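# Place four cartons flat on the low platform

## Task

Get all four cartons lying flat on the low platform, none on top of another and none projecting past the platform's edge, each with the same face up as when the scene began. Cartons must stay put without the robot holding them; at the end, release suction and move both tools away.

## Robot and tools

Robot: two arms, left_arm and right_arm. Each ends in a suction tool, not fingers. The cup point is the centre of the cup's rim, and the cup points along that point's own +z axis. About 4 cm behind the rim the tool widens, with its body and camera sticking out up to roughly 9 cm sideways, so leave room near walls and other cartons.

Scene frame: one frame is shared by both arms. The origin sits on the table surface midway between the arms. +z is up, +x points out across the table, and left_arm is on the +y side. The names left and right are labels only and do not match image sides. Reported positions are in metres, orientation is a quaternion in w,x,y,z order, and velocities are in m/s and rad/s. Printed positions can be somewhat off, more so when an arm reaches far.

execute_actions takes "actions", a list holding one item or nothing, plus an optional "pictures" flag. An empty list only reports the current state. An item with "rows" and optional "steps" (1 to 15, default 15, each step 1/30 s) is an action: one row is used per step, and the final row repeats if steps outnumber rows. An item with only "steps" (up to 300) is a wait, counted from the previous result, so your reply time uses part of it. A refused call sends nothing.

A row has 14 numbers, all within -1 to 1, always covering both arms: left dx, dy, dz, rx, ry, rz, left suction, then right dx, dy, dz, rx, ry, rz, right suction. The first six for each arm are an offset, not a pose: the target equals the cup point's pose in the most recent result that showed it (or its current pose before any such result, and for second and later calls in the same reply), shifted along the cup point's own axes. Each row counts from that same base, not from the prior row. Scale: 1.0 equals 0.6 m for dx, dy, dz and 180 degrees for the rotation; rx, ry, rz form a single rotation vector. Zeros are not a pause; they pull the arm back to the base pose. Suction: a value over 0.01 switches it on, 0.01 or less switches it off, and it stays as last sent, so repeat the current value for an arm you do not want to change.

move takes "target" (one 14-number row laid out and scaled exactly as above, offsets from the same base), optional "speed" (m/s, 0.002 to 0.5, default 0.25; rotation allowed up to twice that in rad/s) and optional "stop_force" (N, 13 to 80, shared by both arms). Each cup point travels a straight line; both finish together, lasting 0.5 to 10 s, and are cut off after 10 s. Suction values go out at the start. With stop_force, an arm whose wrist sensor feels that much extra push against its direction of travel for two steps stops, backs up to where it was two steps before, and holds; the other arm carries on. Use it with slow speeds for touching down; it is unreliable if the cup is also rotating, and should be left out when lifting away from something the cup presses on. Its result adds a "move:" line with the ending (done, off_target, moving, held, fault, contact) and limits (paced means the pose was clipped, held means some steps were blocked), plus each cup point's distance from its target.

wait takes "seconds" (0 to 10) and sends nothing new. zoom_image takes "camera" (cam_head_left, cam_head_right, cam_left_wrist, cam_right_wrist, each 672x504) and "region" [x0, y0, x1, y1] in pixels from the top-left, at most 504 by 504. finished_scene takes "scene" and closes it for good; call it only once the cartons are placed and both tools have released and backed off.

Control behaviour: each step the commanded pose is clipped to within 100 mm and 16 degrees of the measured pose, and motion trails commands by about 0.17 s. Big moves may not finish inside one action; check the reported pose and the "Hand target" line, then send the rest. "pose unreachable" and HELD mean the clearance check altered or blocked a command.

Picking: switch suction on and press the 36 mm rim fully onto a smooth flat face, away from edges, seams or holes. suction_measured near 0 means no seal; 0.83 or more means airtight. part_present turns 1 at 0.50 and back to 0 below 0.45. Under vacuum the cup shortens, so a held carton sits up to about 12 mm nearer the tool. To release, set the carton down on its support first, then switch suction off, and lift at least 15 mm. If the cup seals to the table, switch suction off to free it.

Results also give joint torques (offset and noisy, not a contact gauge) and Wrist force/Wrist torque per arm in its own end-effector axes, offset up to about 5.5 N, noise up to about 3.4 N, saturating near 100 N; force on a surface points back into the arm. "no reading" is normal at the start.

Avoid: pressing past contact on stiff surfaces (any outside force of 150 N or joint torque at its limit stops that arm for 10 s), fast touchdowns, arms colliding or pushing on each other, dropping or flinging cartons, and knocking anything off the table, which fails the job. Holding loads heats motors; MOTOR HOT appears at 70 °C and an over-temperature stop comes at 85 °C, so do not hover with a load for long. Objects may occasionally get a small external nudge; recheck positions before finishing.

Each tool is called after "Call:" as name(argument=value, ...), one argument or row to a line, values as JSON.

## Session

Call:
execute_actions(
  actions=[],
)

Scene clock: 0.00 s of 9600.00 s.
left_arm: end_effector_position=(+0.6898, +0.4815, +0.1975) suction_measured=0.00 part_present=0 end_effector_quat_wxyz=(-0.001, -0.285, +0.959, +0.000) end_effector_velocity=(-0.000, -0.000, -0.000) end_effector_angular_velocity=(-0.000, +0.001, -0.000) | right_arm: end_effector_position=(+0.5659, -0.5117, +0.1984) suction_measured=0.00 part_present=0 end_effector_quat_wxyz=(-0.001, +0.300, +0.954, -0.000) end_effector_velocity=(-0.000, -0.001, -0.001) end_effector_angular_velocity=(+0.000, +0.001, -0.001)
Joint positions: left_arm=[-0.281 -1.555  2.145 -2.159 -1.572  2.336] | right_arm=[-0.28  -1.556  2.145 -2.158 -1.571 -2.899]
Joint velocities: left_arm=[ 0.  0.  0.  0. -0.  0.] | right_arm=[-0.001  0.001  0.     0.    -0.     0.   ]
Joint torques (N m, as the arm reports them, + toward a larger angle): no reading
Motor temperatures (°C, as the motors report them): left_arm=[22 21 22 30 30 30] | right_arm=[19 20 21 28 29 30]
Wrist force (N, on the end effector, along its own x y z axes, offset not removed): no reading
Wrist torque (N m, same axes, about the end effector's origin, offset not removed): no reading
Hand target (left_arm): +0.690, +0.482, +0.197; -0.001, -0.285, +0.959, +0.000
Hand target (right_arm): +0.566, -0.512, +0.198; -0.001, +0.300, +0.954, -0.000

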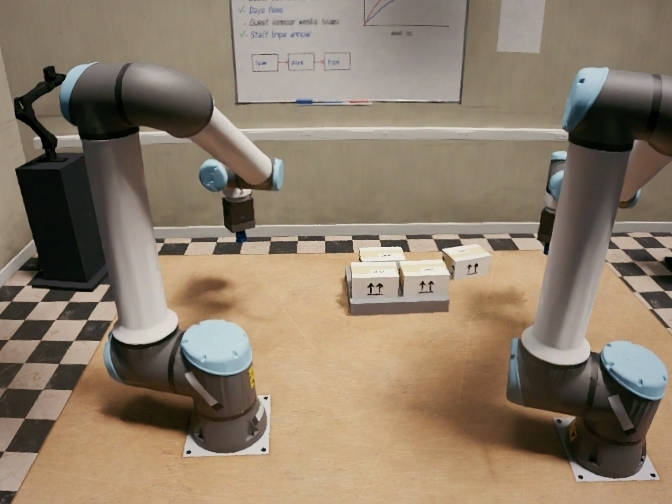

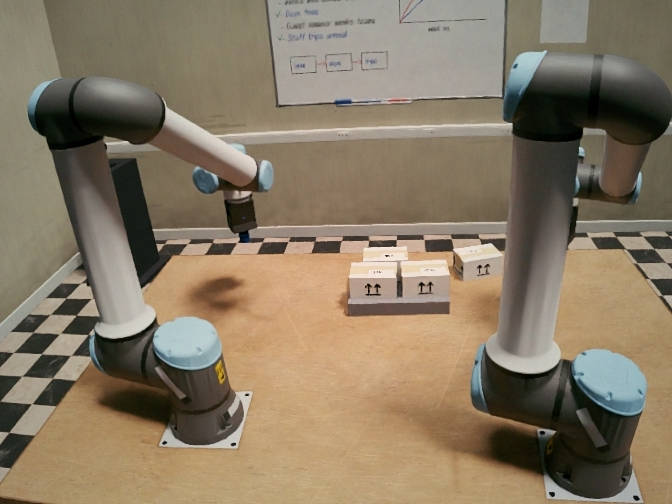

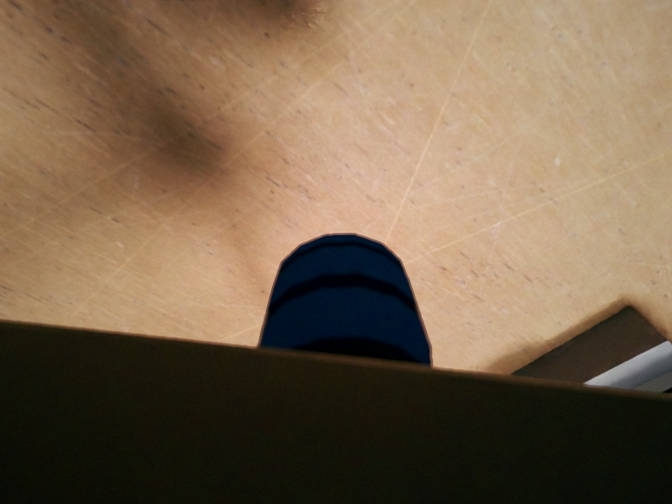

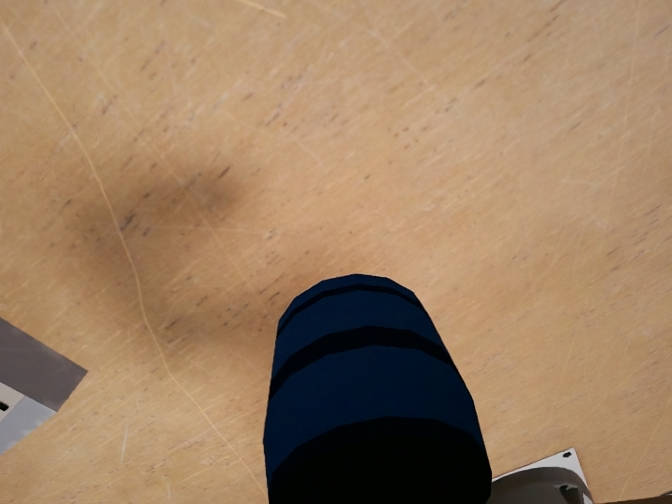

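Call:
zoom_image(
  camera="cam_head_left",
  region=[335,230,505,330],
)

Call:
zoom_image(
  camera="cam_head_right",
  region=[340,230,510,330],
)

Region (335, 230, 505, 330) of cam_head_left's 672x504 image, scaled by 2.965, with more detail than that image has; it fills the top 296 rows of this view, and the rest is white.

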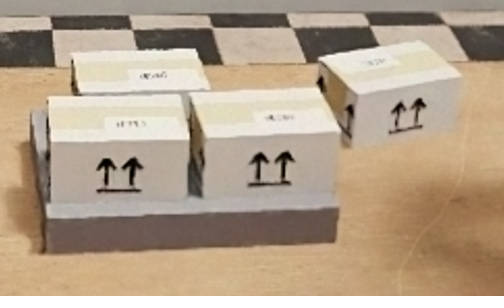

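Region (340, 230, 510, 330) of cam_head_right's 672x504 image, scaled by 2.965, with more detail than that image has; it fills the top 296 rows of this view, and the rest is white.

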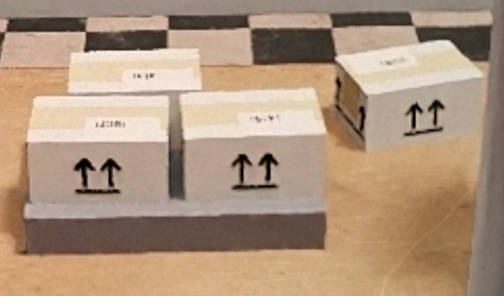

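Call:
move(
  target=[0.314,-0.634,-0.371,0,0,0.184,0, -0.228,0.529,-0.22,0,0,-0.194,0],
  speed=0.4,
)

Scene clock: 30.07 s of 9600.00 s.
left_arm: end_effector_position=(+0.7392, +0.0601, +0.4196) suction_measured=0.00 part_present=0 end_effector_quat_wxyz=(-0.001, +0.000, +1.000, +0.000) end_effector_velocity=(+0.001, -0.002, +0.001) end_effector_angular_velocity=(-0.000, +0.001, -0.003) | right_arm: end_effector_position=(+0.8598, -0.3303, +0.3302) suction_measured=0.00 part_present=0 end_effector_quat_wxyz=(-0.001, +0.000, +1.000, -0.000) end_effector_velocity=(+0.002, -0.000, +0.000) end_effector_angular_velocity=(-0.000, +0.002, +0.002)
Joint positions: left_arm=[-0.798 -1.444  1.604 -1.729 -1.572  2.396] | right_arm=[ 0.036 -1.172  1.415 -1.813 -1.571 -3.192]
Joint velocities: left_arm=[-0.002  0.003 -0.006  0.003 -0.001  0.001] | right_arm=[-0.     0.004 -0.007  0.004 -0.    -0.002]
Joint torques (N m, as the arm reports them, + toward a larger angle): left_arm=[-11.1  -47.58 -55.33  -0.52  -1.67   2.76] | right_arm=[ 12.15 -69.62 -56.04  -1.45  -3.73  -2.6 ]
Motor temperatures (°C, as the motors report them): left_arm=[22 21 22 30 30 30] | right_arm=[19 20 21 28 29 30]
Wrist force (N, on the end effector, along its own x y z axes, offset not removed): left_arm=[2.4 -2.0 -0.8] | right_arm=[1.5 0.2 -0.8]
Wrist torque (N m, same axes, about the end effector's origin, offset not removed): left_arm=[0.07 -0.38 -0.01] | right_arm=[-0.12 -0.29 -0.09]
Hand target (left_arm): +0.739, +0.060, +0.420; -0.001, +0.000, +1.000, +0.000
Hand target (right_arm): +0.860, -0.330, +0.330; -0.001, -0.000, +1.000, -0.000
Off the commanded pose (left_arm): 0.001 m, 0 deg.
Off the commanded pose (right_arm): 0.001 m, 0 deg.
After step 90, 25.07 s passed at rest.
move: done

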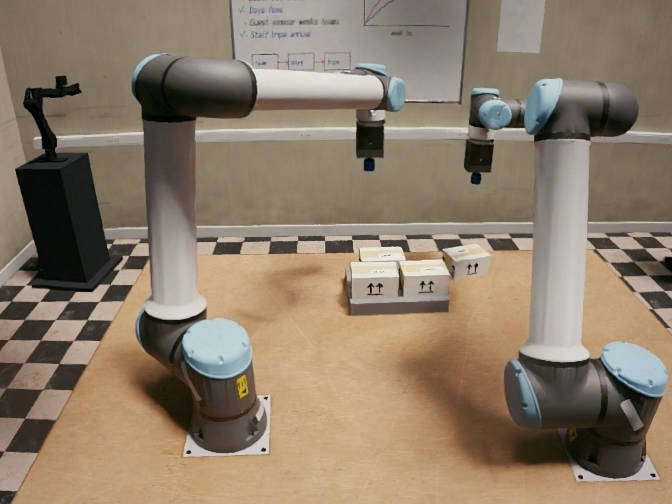

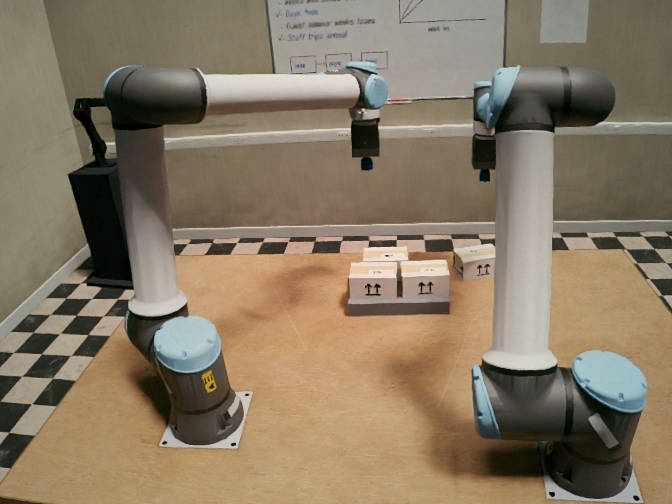

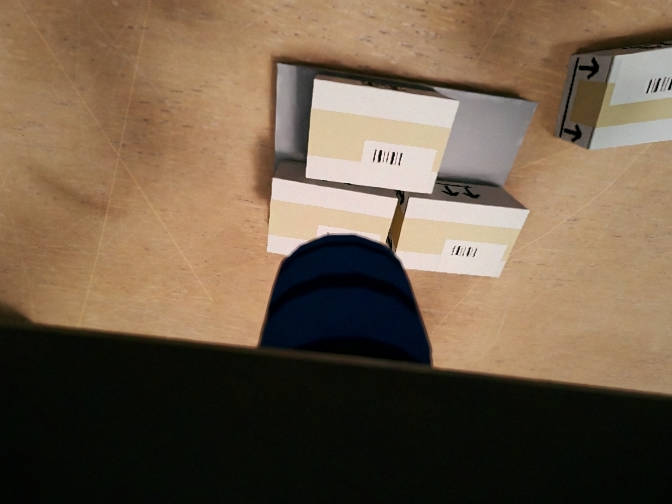

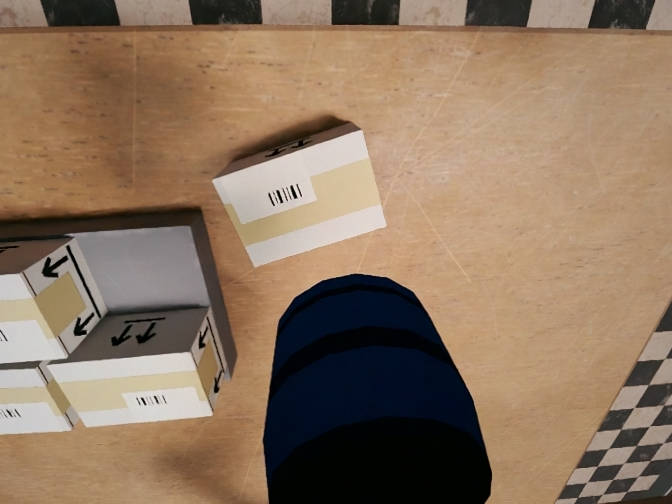

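Call:
zoom_image(
  camera="cam_left_wrist",
  region=[250,40,550,290],
)

Call:
zoom_image(
  camera="cam_right_wrist",
  region=[0,190,260,440],
)

Call:
zoom_image(
  camera="cam_right_wrist",
  region=[190,100,410,290],
)

Region (250, 40, 550, 290) of cam_left_wrist's 672x504 image, scaled by 1.680, with more detail than that image has.

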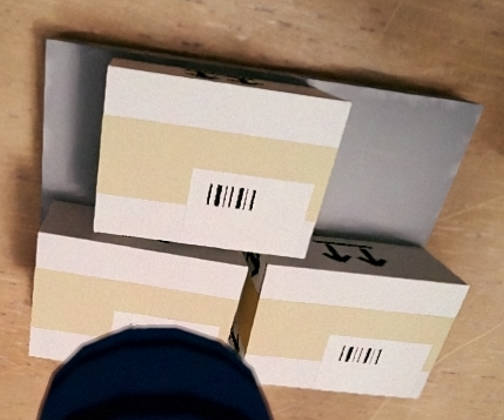

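Region (0, 190, 260, 440) of cam_right_wrist's 672x504 image, scaled by 1.938, with more detail than that image has; it fills the top 485 rows of this view, and the rest is white.

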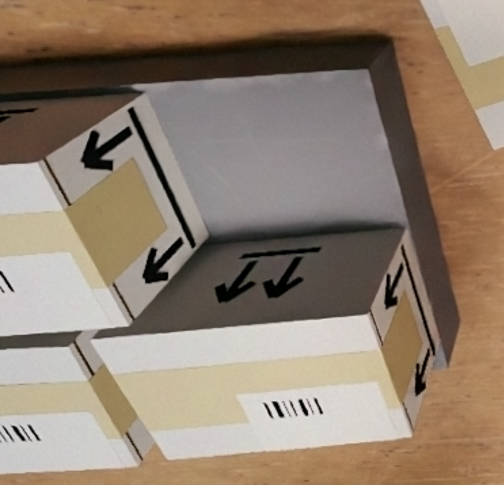

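Region (190, 100, 410, 290) of cam_right_wrist's 672x504 image, scaled by 2.291, with more detail than that image has; it fills the top 435 rows of this view, and the rest is white.

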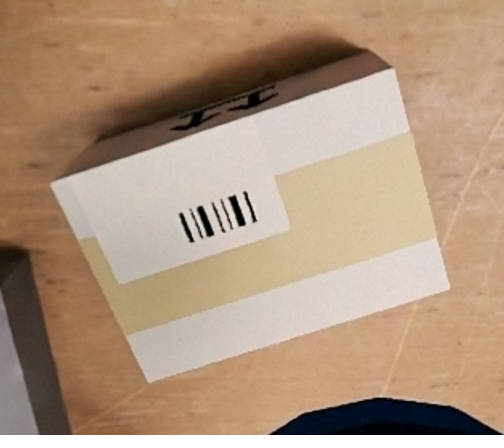

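Call:
zoom_image(
  camera="cam_head_left",
  region=[338,240,408,320],
)

Call:
zoom_image(
  camera="cam_head_right",
  region=[390,240,470,320],
)

Call:
zoom_image(
  camera="cam_left_wrist",
  region=[265,50,465,130],
)

Call:
zoom_image(
  camera="cam_right_wrist",
  region=[170,290,250,420],
)

Region (338, 240, 408, 320) of cam_head_left's 672x504 image, scaled by 6.300, with more detail than that image has; it fills the left 441 columns of this view, and the rest is white.

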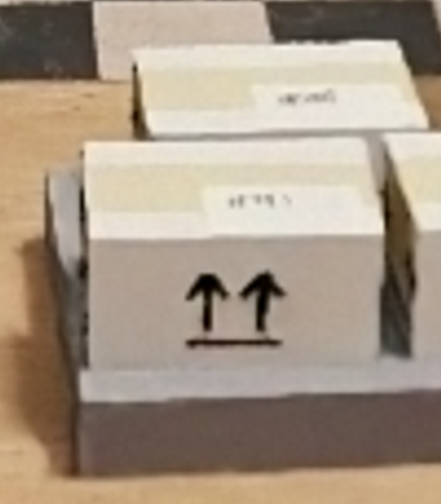

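Region (390, 240, 470, 320) of cam_head_right's 672x504 image, scaled by 6.300, with more detail than that image has.

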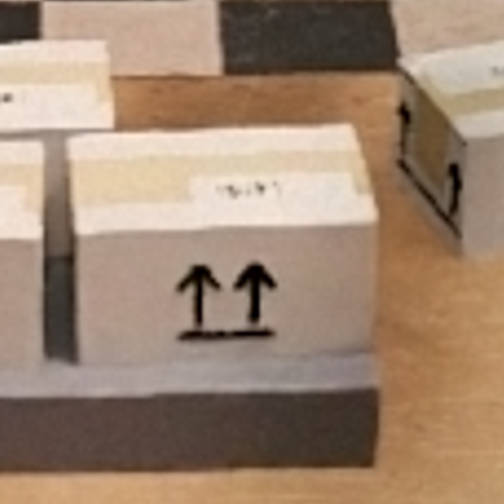

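Region (265, 50, 465, 130) of cam_left_wrist's 672x504 image, scaled by 2.520, with more detail than that image has; it fills the top 202 rows of this view, and the rest is white.

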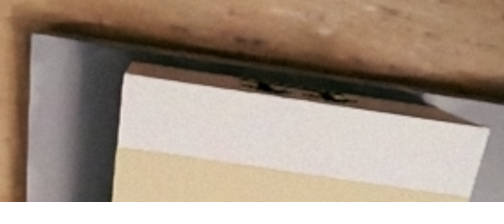

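Region (170, 290, 250, 420) of cam_right_wrist's 672x504 image, scaled by 3.877, with more detail than that image has; it fills the left 310 columns of this view, and the rest is white.

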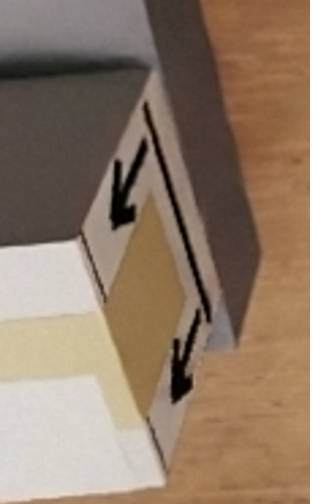

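Call:
zoom_image(
  camera="cam_right_wrist",
  region=[200,330,250,390],
)

Call:
zoom_image(
  camera="cam_right_wrist",
  region=[190,290,240,350],
)

Region (200, 330, 250, 390) of cam_right_wrist's 672x504 image, scaled by 8.400, with more detail than that image has.

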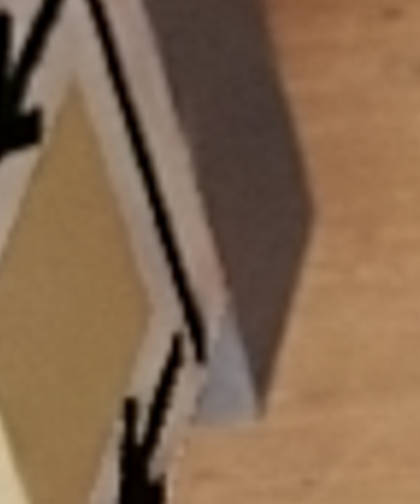

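Region (190, 290, 240, 350) of cam_right_wrist's 672x504 image, scaled by 8.400, with more detail than that image has.

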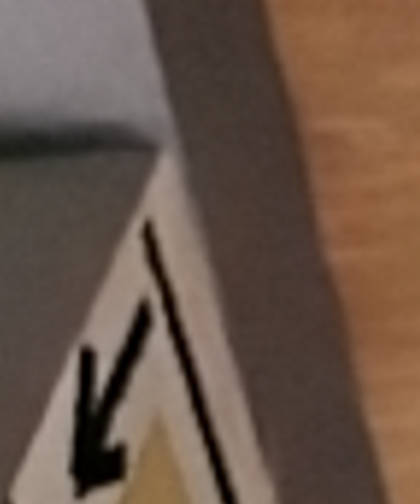

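Call:
move(
  target=[0.0425,-0.079,0.445,0,0,0,0, 0.088,0.058,0.38,0,0,0,0],
  speed=0.35,
)

Call:
move(
  target=[0,0,0.065,0,0,0,1, 0,0,0.065,0,0,0,1],
  speed=0.035,
  stop_force=18,
)

Scene clock: 100.30 s of 9600.00 s.
left_arm: end_effector_position=(+0.7131, +0.0134, +0.1531) suction_measured=0.00 part_present=0 end_effector_quat_wxyz=(-0.001, +0.000, +1.000, +0.000) end_effector_velocity=(-0.000, -0.001, -0.003) end_effector_angular_velocity=(-0.000, +0.000, -0.000) | right_arm: end_effector_position=(+0.8069, -0.2955, +0.1026) suction_measured=0.00 part_present=0 end_effector_quat_wxyz=(-0.001, +0.000, +1.000, -0.000) end_effector_velocity=(-0.000, -0.000, -0.003) end_effector_angular_velocity=(+0.000, -0.000, -0.001)
Joint positions: left_arm=[-0.866 -1.271  1.897 -2.195 -1.572  2.328] | right_arm=[ 0.073 -1.083  1.724 -2.21  -1.572 -3.155]
Joint velocities: left_arm=[-0.001  0.003  0.002 -0.006 -0.    -0.   ] | right_arm=[-0.     0.002  0.002 -0.005  0.     0.   ]
Joint torques (N m, as the arm reports them, + toward a larger angle): left_arm=[ -9.66 -51.3  -34.05  -6.32   2.18  -2.38] | right_arm=[ 12.7  -72.73 -34.13  -7.46   3.15   2.98]
Motor temperatures (°C, as the motors report them): left_arm=[22 21 23 30 30 30] | right_arm=[19 20 21 28 29 30]
Wrist force (N, on the end effector, along its own x y z axes, offset not removed): left_arm=[-2.7 -2.7 -0.1] | right_arm=[4.4 0.7 -1.9]
Wrist torque (N m, same axes, about the end effector's origin, offset not removed): left_arm=[-0.35 0.47 -0.02] | right_arm=[-0.03 -0.66 0.07]
Hand target (left_arm): +0.713, +0.013, +0.153; -0.001, +0.000, +1.000, +0.000
Hand target (right_arm): +0.807, -0.295, +0.102; -0.001, +0.000, +1.000, -0.000
Off the commanded pose (left_arm): 0.001 m, 0 deg.
Off the commanded pose (right_arm): 0.000 m, 0 deg.
After step 90, 65.70 s passed at rest.
move: done

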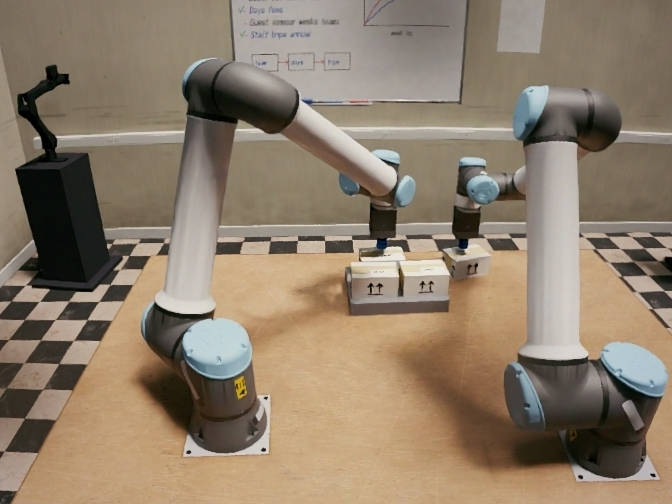

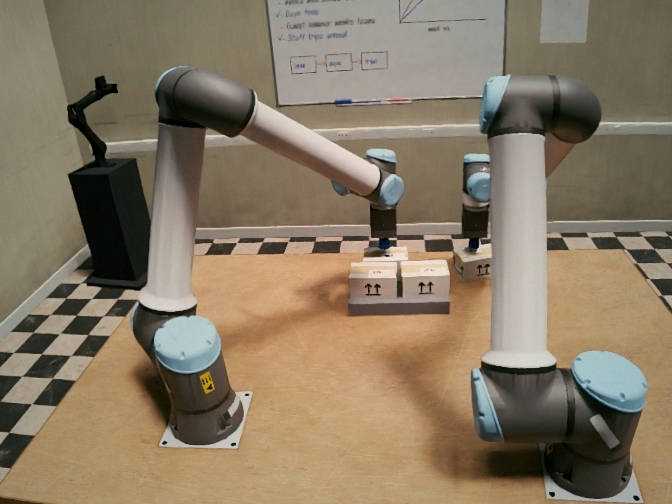

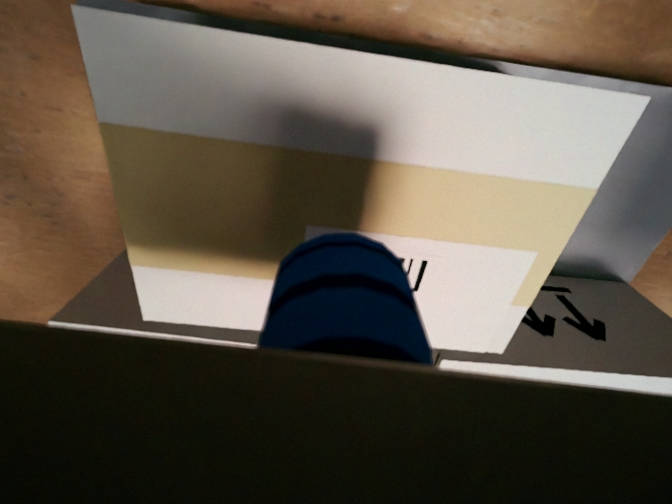

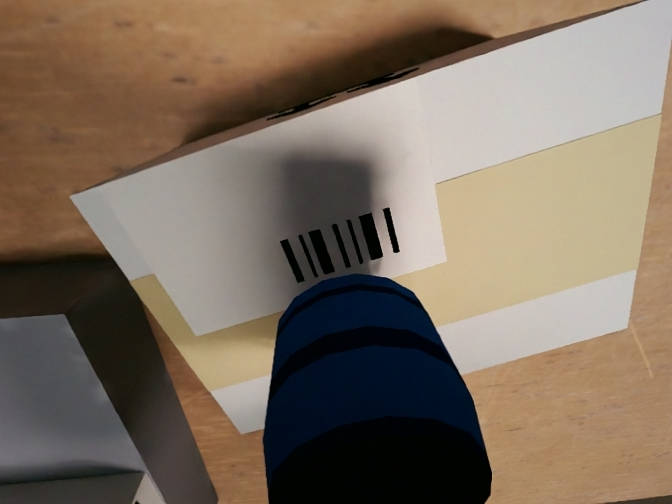

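Scene clock: 101.83 s of 9600.00 s.
left_arm: end_effector_position=(+0.7130, +0.0134, +0.1144) suction_measured=0.91 part_present=1 end_effector_quat_wxyz=(-0.001, +0.000, +1.000, +0.000) end_effector_velocity=(-0.000, +0.000, -0.002) end_effector_angular_velocity=(+0.001, -0.000, -0.000) | right_arm: end_effector_position=(+0.8069, -0.2955, +0.0653) suction_measured=0.94 part_present=1 end_effector_quat_wxyz=(-0.000, +0.000, +1.000, -0.000) end_effector_velocity=(-0.002, +0.001, +0.001) end_effector_angular_velocity=(+0.000, +0.005, +0.001)
Joint positions: left_arm=[-0.866 -1.23   1.924 -2.263 -1.572  2.328] | right_arm=[ 0.073 -1.045  1.744 -2.269 -1.572 -3.155]
Joint velocities: left_arm=[-0.     0.002  0.002 -0.004  0.     0.   ] | right_arm=[ 0.001 -0.001  0.     0.006  0.     0.   ]
Joint torques (N m, as the arm reports them, + toward a larger angle): left_arm=[  2.37 -58.62 -36.08  -6.85   1.65  -0.93] | right_arm=[ -4.51 -60.42 -24.93   0.84   1.63  -0.61]
Motor temperatures (°C, as the motors report them): left_arm=[22 21 23 30 30 30] | right_arm=[19 20 21 28 29 30]
Wrist force (N, on the end effector, along its own x y z axes, offset not removed): left_arm=[-0.6 -0.4 4.3] | right_arm=[10.2 1.5 -35.8]
Wrist torque (N m, same axes, about the end effector's origin, offset not removed): left_arm=[0.16 0.05 -0.03] | right_arm=[0.08 -0.52 0.08]
Hand target (left_arm): +0.713, +0.013, +0.114; -0.001, +0.000, +1.000, +0.000
Hand target (right_arm): +0.807, -0.295, +0.066; -0.001, +0.000, +1.000, -0.000
Off the commanded pose (left_arm): 0.000 m, 0 deg.
Off the commanded pose (right_arm): 0.002 m, 0 deg.
move: contact (right_arm)

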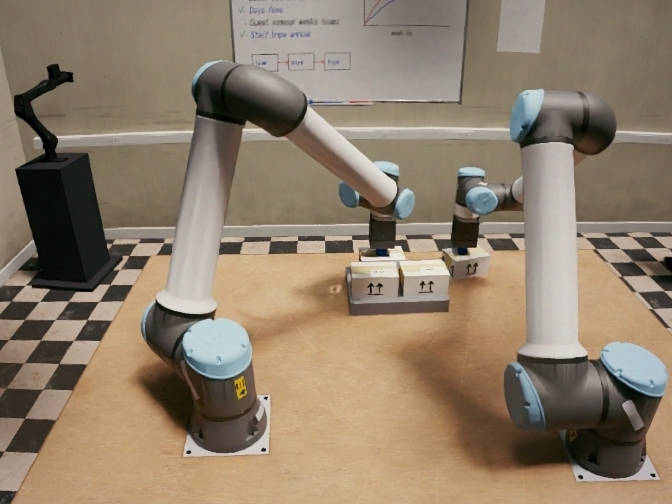

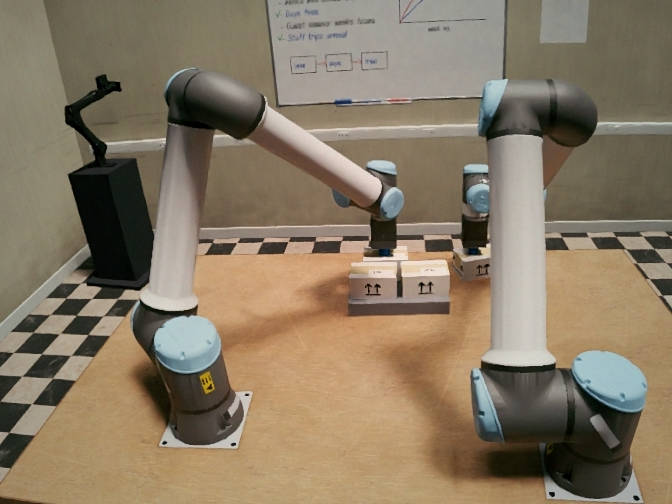

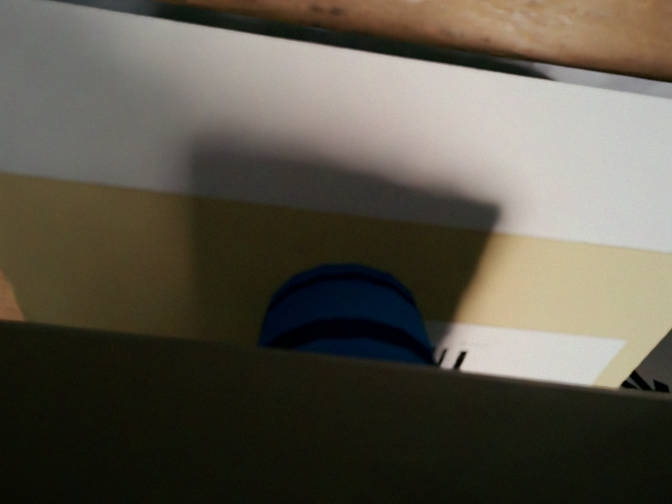

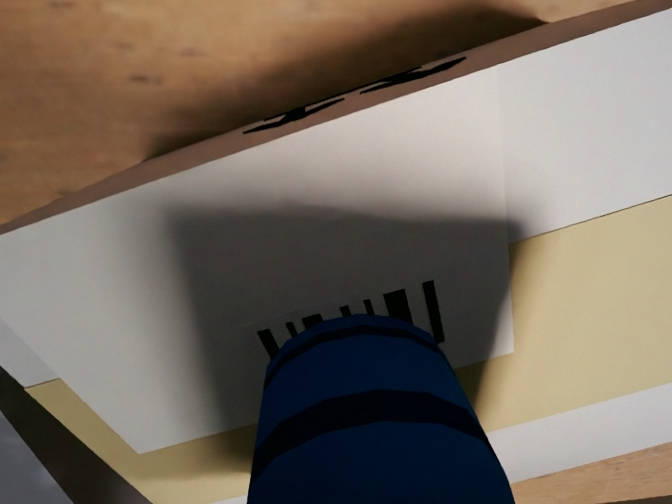

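Call:
move(
  target=[0,0.07,-0.006,0,0,0,1, 0,0,-0.115,0,0,0,1],
  speed=0.12,
)

Scene clock: 113.23 s of 9600.00 s.
left_arm: end_effector_position=(+0.7131, +0.0552, +0.1180) suction_measured=0.93 part_present=1 end_effector_quat_wxyz=(-0.001, +0.000, +1.000, +0.000) end_effector_velocity=(+0.000, +0.002, +0.000) end_effector_angular_velocity=(+0.000, -0.000, +0.000) | right_arm: end_effector_position=(+0.8069, -0.2955, +0.1339) suction_measured=0.94 part_present=1 end_effector_quat_wxyz=(-0.000, +0.000, +1.000, -0.000) end_effector_velocity=(-0.000, +0.000, +0.002) end_effector_angular_velocity=(+0.001, +0.001, +0.000)
Joint positions: left_arm=[-0.827 -1.264  1.966 -2.271 -1.571  2.367] | right_arm=[ 0.073 -1.113  1.705 -2.161 -1.572 -3.155]
Joint velocities: left_arm=[ 0.002 -0.001  0.002 -0.     0.     0.001] | right_arm=[ 0.    -0.002 -0.002  0.004  0.001 -0.   ]
Joint torques (N m, as the arm reports them, + toward a larger angle): left_arm=[ 13.25 -91.36 -34.9   -6.97   1.98   2.72] | right_arm=[ 11.05 -92.52 -52.9   -2.1    2.24   2.91]
Motor temperatures (°C, as the motors report them): left_arm=[22 21 23 30 30 30] | right_arm=[19 20 21 28 29 30]
Wrist force (N, on the end effector, along its own x y z axes, offset not removed): left_arm=[2.8 -1.9 6.4] | right_arm=[1.6 0.5 2.4]
Wrist torque (N m, same axes, about the end effector's origin, offset not removed): left_arm=[-0.20 -0.42 0.08] | right_arm=[-0.12 -0.34 0.08]
Hand target (left_arm): +0.713, +0.055, +0.118; -0.001, +0.000, +1.000, +0.000
Hand target (right_arm): +0.807, -0.295, +0.134; -0.000, +0.000, +1.000, -0.000
Off the commanded pose (left_arm): 0.000 m, 0 deg.
Off the commanded pose (right_arm): 0.000 m, 0 deg.
After step 90, 7.27 s passed at rest.
move: done

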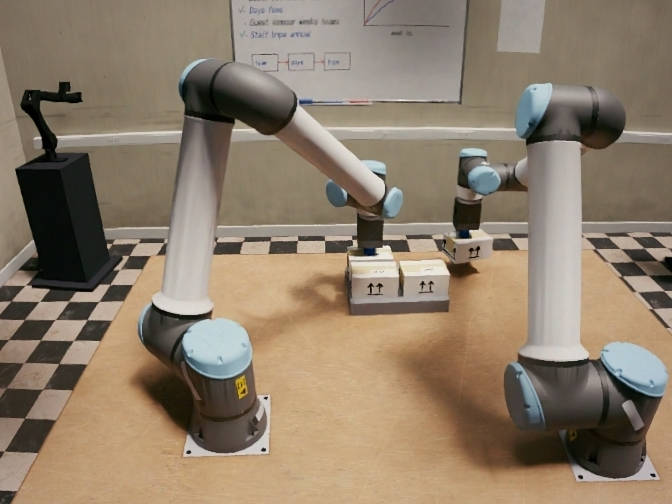

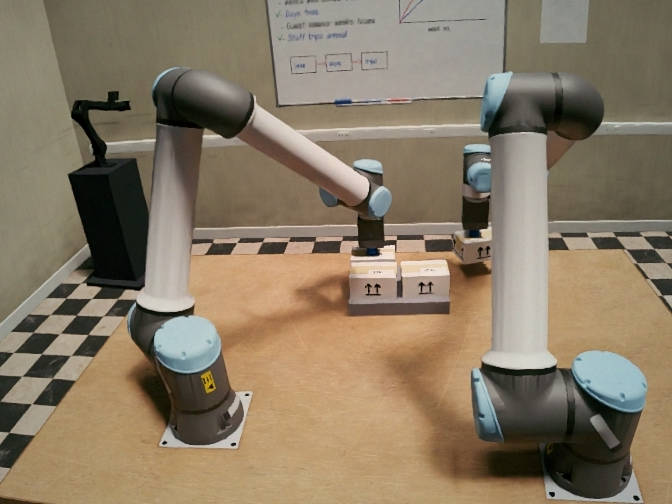

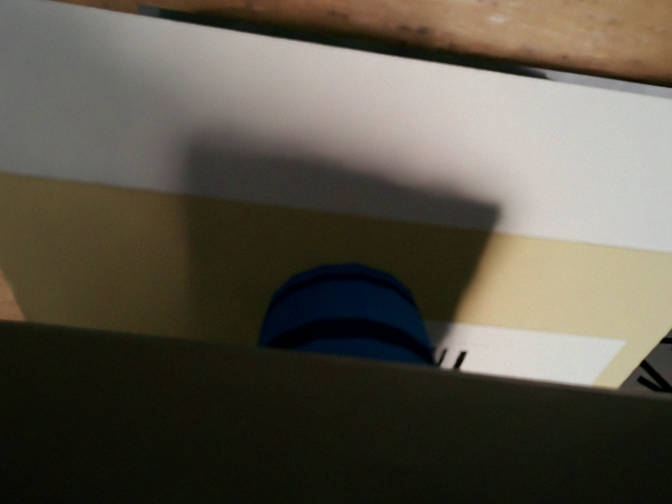

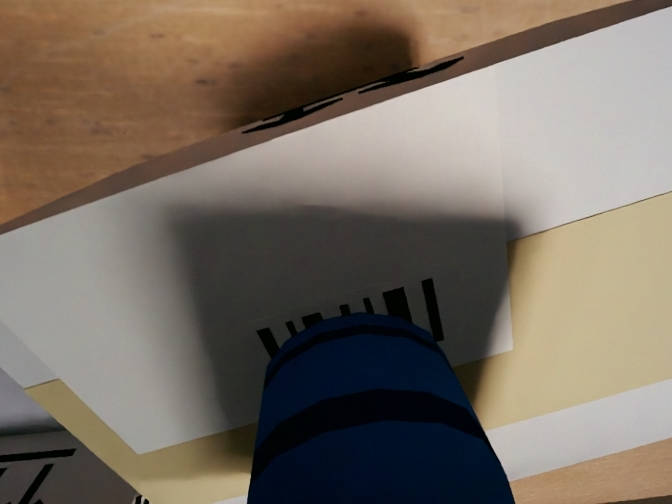

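Call:
zoom_image(
  camera="cam_head_left",
  region=[335,235,415,320],
)

Call:
zoom_image(
  camera="cam_head_right",
  region=[335,235,415,320],
)

Region (335, 235, 415, 320) of cam_head_left's 672x504 image, scaled by 5.929, with more detail than that image has; it fills the left 474 columns of this view, and the rest is white.

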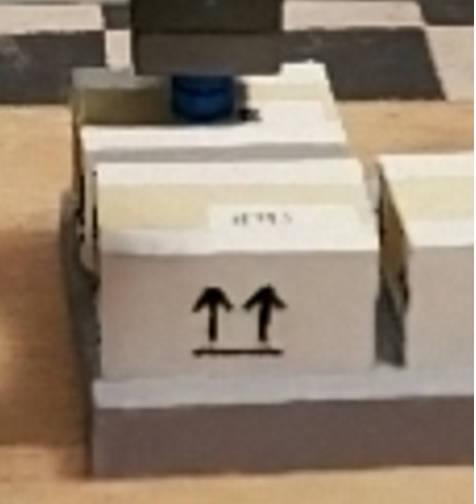

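Region (335, 235, 415, 320) of cam_head_right's 672x504 image, scaled by 5.929, with more detail than that image has; it fills the left 474 columns of this view, and the rest is white.

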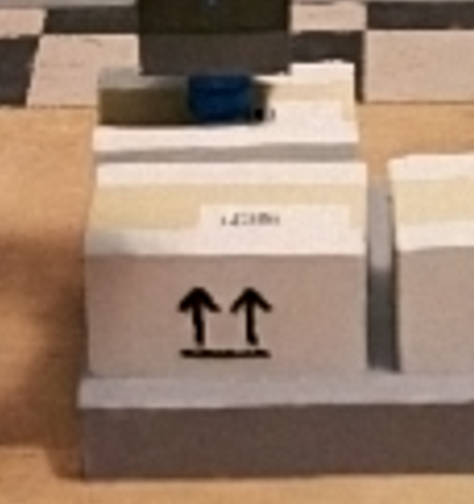

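Call:
execute_actions(
  actions=[
    {"rows":[[0.001,-0.001,0,0,0,0,1, 0,0,0,0,0,0.003,1],[0.002,-0.002,0,0,0,0,1, 0,0,0,0,0,0.008,1],[0.0033,-0.0033,0.001,0,0,0,1, 0,0,0,0,0,0.015,1],[0.0033,-0.0033,0.002,0,0,0,1, 0,0,0,0,0,0.023,1],[0.0033,-0.0033,0.003,0,0,0,1, 0,0,0,0,0,0.032,1],[0.0033,-0.0033,0.004,0,0,0,1, 0,0,0,0,0,0.041,1],[0.0033,-0.0033,0.005,0,0,0,1, 0,0,0,0,0,0.05,1],[0.0033,-0.0033,0.006,0,0,0,1, 0,0,0,0,0,0.059,1],[0.0033,-0.0033,0.007,0,0,0,1, 0,0,0,0,0,0.068,1],[0.0033,-0.0033,0.008,0,0,0,1, 0,0,0,0,0,0.077,1],[0.0033,-0.0033,0.0085,0,0,0,1, 0,0,0,0,0,0.085,1],[0.0033,-0.0033,0.0085,0,0,0,1, 0,0,0,0,0,0.092,1],[0.0033,-0.0033,0.0085,0,0,0,1, 0,0,0,0,0,0.097,1],[0.0033,-0.0033,0.0085,0,0,0,1, 0,0,0,0,0,0.1,1]],"steps":15},
  ],
  pictures=false,
)

Call:
execute_actions(
  actions=[
    {"steps":8},
  ],
  pictures=false,
)

Scene clock: 133.10 s of 9600.00 s.
left_arm: end_effector_position=(+0.7112, +0.0533, +0.1138) suction_measured=0.93 part_present=1 end_effector_quat_wxyz=(-0.001, +0.000, +1.000, +0.000) end_effector_velocity=(-0.001, -0.001, -0.007) end_effector_angular_velocity=(-0.000, +0.001, -0.000) | right_arm: end_effector_position=(+0.8070, -0.2955, +0.1340) suction_measured=0.94 part_present=1 end_effector_quat_wxyz=(-0.000, +0.115, +0.993, +0.001) end_effector_velocity=(-0.000, +0.000, -0.001) end_effector_angular_velocity=(-0.000, +0.001, -0.592)
Joint positions: left_arm=[-0.831 -1.261  1.971 -2.279 -1.572  2.364] | right_arm=[ 0.073 -1.113  1.705 -2.162 -1.57  -2.926]
Joint velocities: left_arm=[-0.001  0.007  0.005 -0.012 -0.001 -0.001] | right_arm=[ 0.     0.     0.    -0.     0.     0.592]
Joint torques (N m, as the arm reports them, + toward a larger angle): left_arm=[-11.47 -54.76 -33.89  -6.93  -0.92  -3.07] | right_arm=[-16.44 -71.94 -37.72  -8.44   2.66   3.68]
Motor temperatures (°C, as the motors report them): left_arm=[22 21 23 30 30 30] | right_arm=[19 20 21 28 29 30]
Wrist force (N, on the end effector, along its own x y z axes, offset not removed): left_arm=[-2.7 3.5 4.4] | right_arm=[3.1 -1.9 2.8]
Wrist torque (N m, same axes, about the end effector's origin, offset not removed): left_arm=[0.64 0.49 -0.08] | right_arm=[-0.60 -0.49 -0.04]
Hand target (left_arm): +0.711, +0.053, +0.113; -0.001, +0.000, +1.000, +0.000
Hand target (right_arm): +0.807, -0.296, +0.134; -0.000, +0.155, +0.988, +0.000
Off the commanded pose (left_arm): 0.001 m, 0 deg.
Off the commanded pose (right_arm): 0.000 m, 5 deg.
Steps of this call (steps 1 to 90: nothing new was sent; then 16.37 s passed at rest; steps 91 to 105: all 15 steps of this action). Readings (end_effector_position | what the end effector reports):
91: left_arm (+0.7131, +0.0554, +0.1180) | right_arm (+0.8069, -0.2955, +0.1343) | left_arm suction_measured=0.93 part_present=1 | right_arm suction_measured=0.94 part_present=1
92: left_arm (+0.7130, +0.0554, +0.1180) | right_arm (+0.8069, -0.2955, +0.1343) | left_arm suction_measured=0.93 part_present=1 | right_arm suction_measured=0.94 part_present=1
94: left_arm (+0.7126, +0.0548, +0.1179) | right_arm (+0.8069, -0.2955, +0.1343) | left_arm suction_measured=0.93 part_present=1 | right_arm suction_measured=0.94 part_present=1
98: left_arm (+0.7117, +0.0538, +0.1168) | right_arm (+0.8070, -0.2954, +0.1342) | left_arm suction_measured=0.93 part_present=1 | right_arm suction_measured=0.94 part_present=1
105: the state above

Scene clock: 133.37 s of 9600.00 s.
left_arm: end_effector_position=(+0.7111, +0.0533, +0.1130) suction_measured=0.93 part_present=1 end_effector_quat_wxyz=(-0.001, +0.000, +1.000, +0.000) end_effector_velocity=(-0.000, -0.000, -0.001) end_effector_angular_velocity=(-0.000, +0.000, +0.000) | right_arm: end_effector_position=(+0.8070, -0.2956, +0.1339) suction_measured=0.94 part_present=1 end_effector_quat_wxyz=(-0.000, +0.150, +0.989, +0.000) end_effector_velocity=(-0.000, +0.002, +0.001) end_effector_angular_velocity=(-0.002, -0.001, -0.076)
Joint positions: left_arm=[-0.831 -1.26   1.971 -2.28  -1.572  2.363] | right_arm=[ 0.073 -1.113  1.705 -2.162 -1.57  -2.856]
Joint velocities: left_arm=[-0.     0.001  0.001 -0.002 -0.    -0.   ] | right_arm=[ 0.003 -0.002  0.     0.    -0.002  0.078]
Joint torques (N m, as the arm reports them, + toward a larger angle): left_arm=[-10.96 -53.29 -34.15  -6.87  -0.75  -2.64] | right_arm=[ 12.64 -72.88 -38.38  -8.23  -4.05   2.95]
Motor temperatures (°C, as the motors report them): left_arm=[22 21 23 30 30 30] | right_arm=[19 20 21 28 29 30]
Wrist force (N, on the end effector, along its own x y z axes, offset not removed): left_arm=[-1.6 -3.3 4.2] | right_arm=[2.2 2.9 4.3]
Wrist torque (N m, same axes, about the end effector's origin, offset not removed): left_arm=[-0.52 0.17 0.03] | right_arm=[0.22 -0.37 0.17]
Hand target (left_arm): +0.711, +0.053, +0.113; -0.001, +0.000, +1.000, +0.000
Hand target (right_arm): +0.807, -0.296, +0.134; -0.000, +0.155, +0.988, +0.000
Off the commanded pose (left_arm): 0.000 m, 0 deg.
Off the commanded pose (right_arm): 0.000 m, 1 deg.
Steps of this call (steps 1 to 8: nothing new was sent). Readings (end_effector_position | what the end effector reports):
1: left_arm (+0.7112, +0.0533, +0.1136) | right_arm (+0.8069, -0.2955, +0.1340) | left_arm suction_measured=0.93 part_present=1 | right_arm suction_measured=0.94 part_present=1
2: left_arm (+0.7112, +0.0533, +0.1134) | right_arm (+0.8070, -0.2955, +0.1340) | left_arm suction_measured=0.93 part_present=1 | right_arm suction_measured=0.94 part_present=1
4: left_arm (+0.7111, +0.0533, +0.1132) | right_arm (+0.8070, -0.2955, +0.1339) | left_arm suction_measured=0.93 part_present=1 | right_arm suction_measured=0.94 part_present=1
8: the state above

Call:
move(
  target=[0,0,0.0117,0,0,0,1, 0,0,0,0,0,0.003,1],
  speed=0.008,
  stop_force=13,
)

Scene clock: 136.70 s of 9600.00 s.
left_arm: end_effector_position=(+0.7111, +0.0532, +0.1123) suction_measured=0.93 part_present=1 end_effector_quat_wxyz=(-0.001, +0.000, +1.000, +0.000) end_effector_velocity=(-0.001, +0.000, +0.001) end_effector_angular_velocity=(+0.001, +0.002, +0.000) | right_arm: end_effector_position=(+0.8069, -0.2955, +0.1339) suction_measured=0.94 part_present=1 end_effector_quat_wxyz=(-0.000, +0.154, +0.988, +0.000) end_effector_velocity=(-0.000, +0.001, -0.001) end_effector_angular_velocity=(+0.000, +0.002, +0.002)
Joint positions: left_arm=[-0.831 -1.259  1.971 -2.282 -1.571  2.363] | right_arm=[ 0.073 -1.113  1.705 -2.162 -1.57  -2.846]
Joint velocities: left_arm=[-0.    -0.001 -0.     0.003 -0.    -0.   ] | right_arm=[ 0.001  0.002 -0.     0.     0.    -0.001]
Joint torques (N m, as the arm reports them, + toward a larger angle): left_arm=[-10.22 -69.27 -30.04   2.63   2.07  -2.61] | right_arm=[-18.17 -74.46 -41.79  -7.69   2.95  -2.81]
Motor temperatures (°C, as the motors report them): left_arm=[22 21 23 30 30 30] | right_arm=[19 20 21 28 29 30]
Wrist force (N, on the end effector, along its own x y z axes, offset not removed): left_arm=[-7.6 -2.6 -19.7] | right_arm=[2.4 -1.0 1.4]
Wrist torque (N m, same axes, about the end effector's origin, offset not removed): left_arm=[0.11 0.65 -0.09] | right_arm=[-0.44 -0.28 0.15]
Hand target (left_arm): +0.711, +0.053, +0.113; -0.001, +0.000, +1.000, +0.000
Hand target (right_arm): +0.807, -0.296, +0.134; -0.000, +0.154, +0.988, +0.000
Off the commanded pose (left_arm): 0.006 m, 0 deg.
Off the commanded pose (right_arm): 0.000 m, 0 deg.
move: contact (left_arm)

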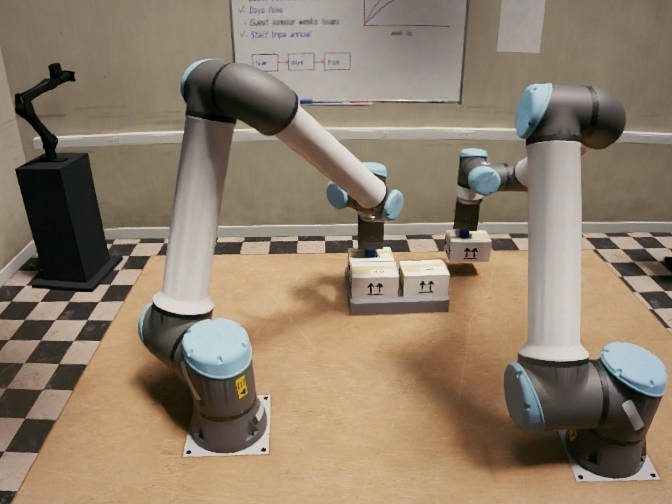

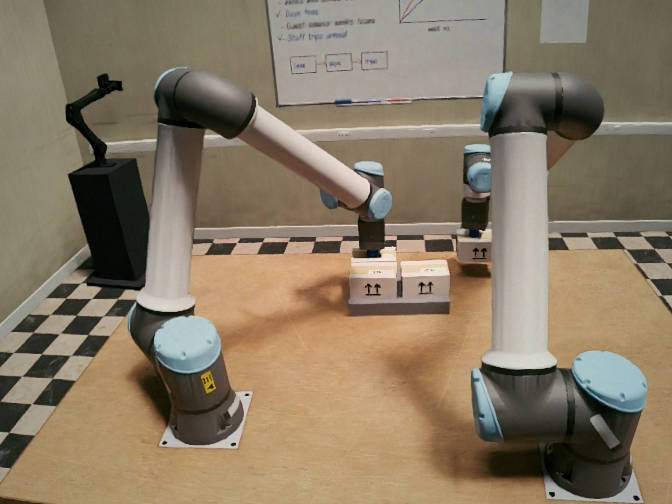

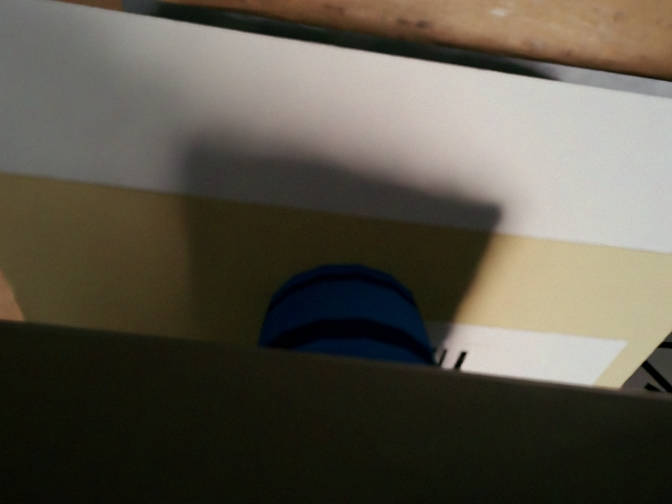

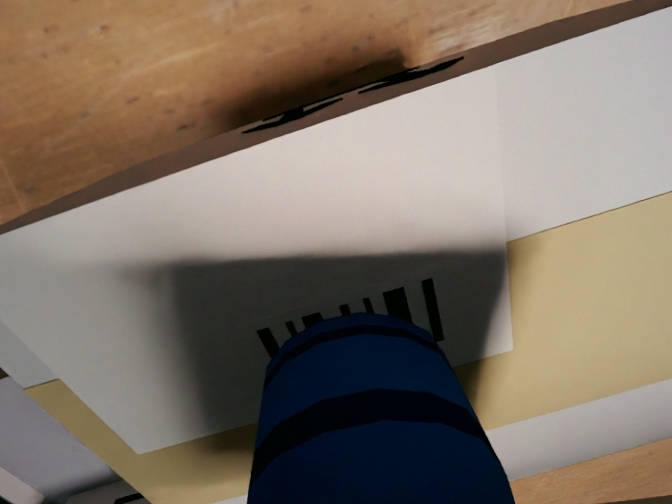

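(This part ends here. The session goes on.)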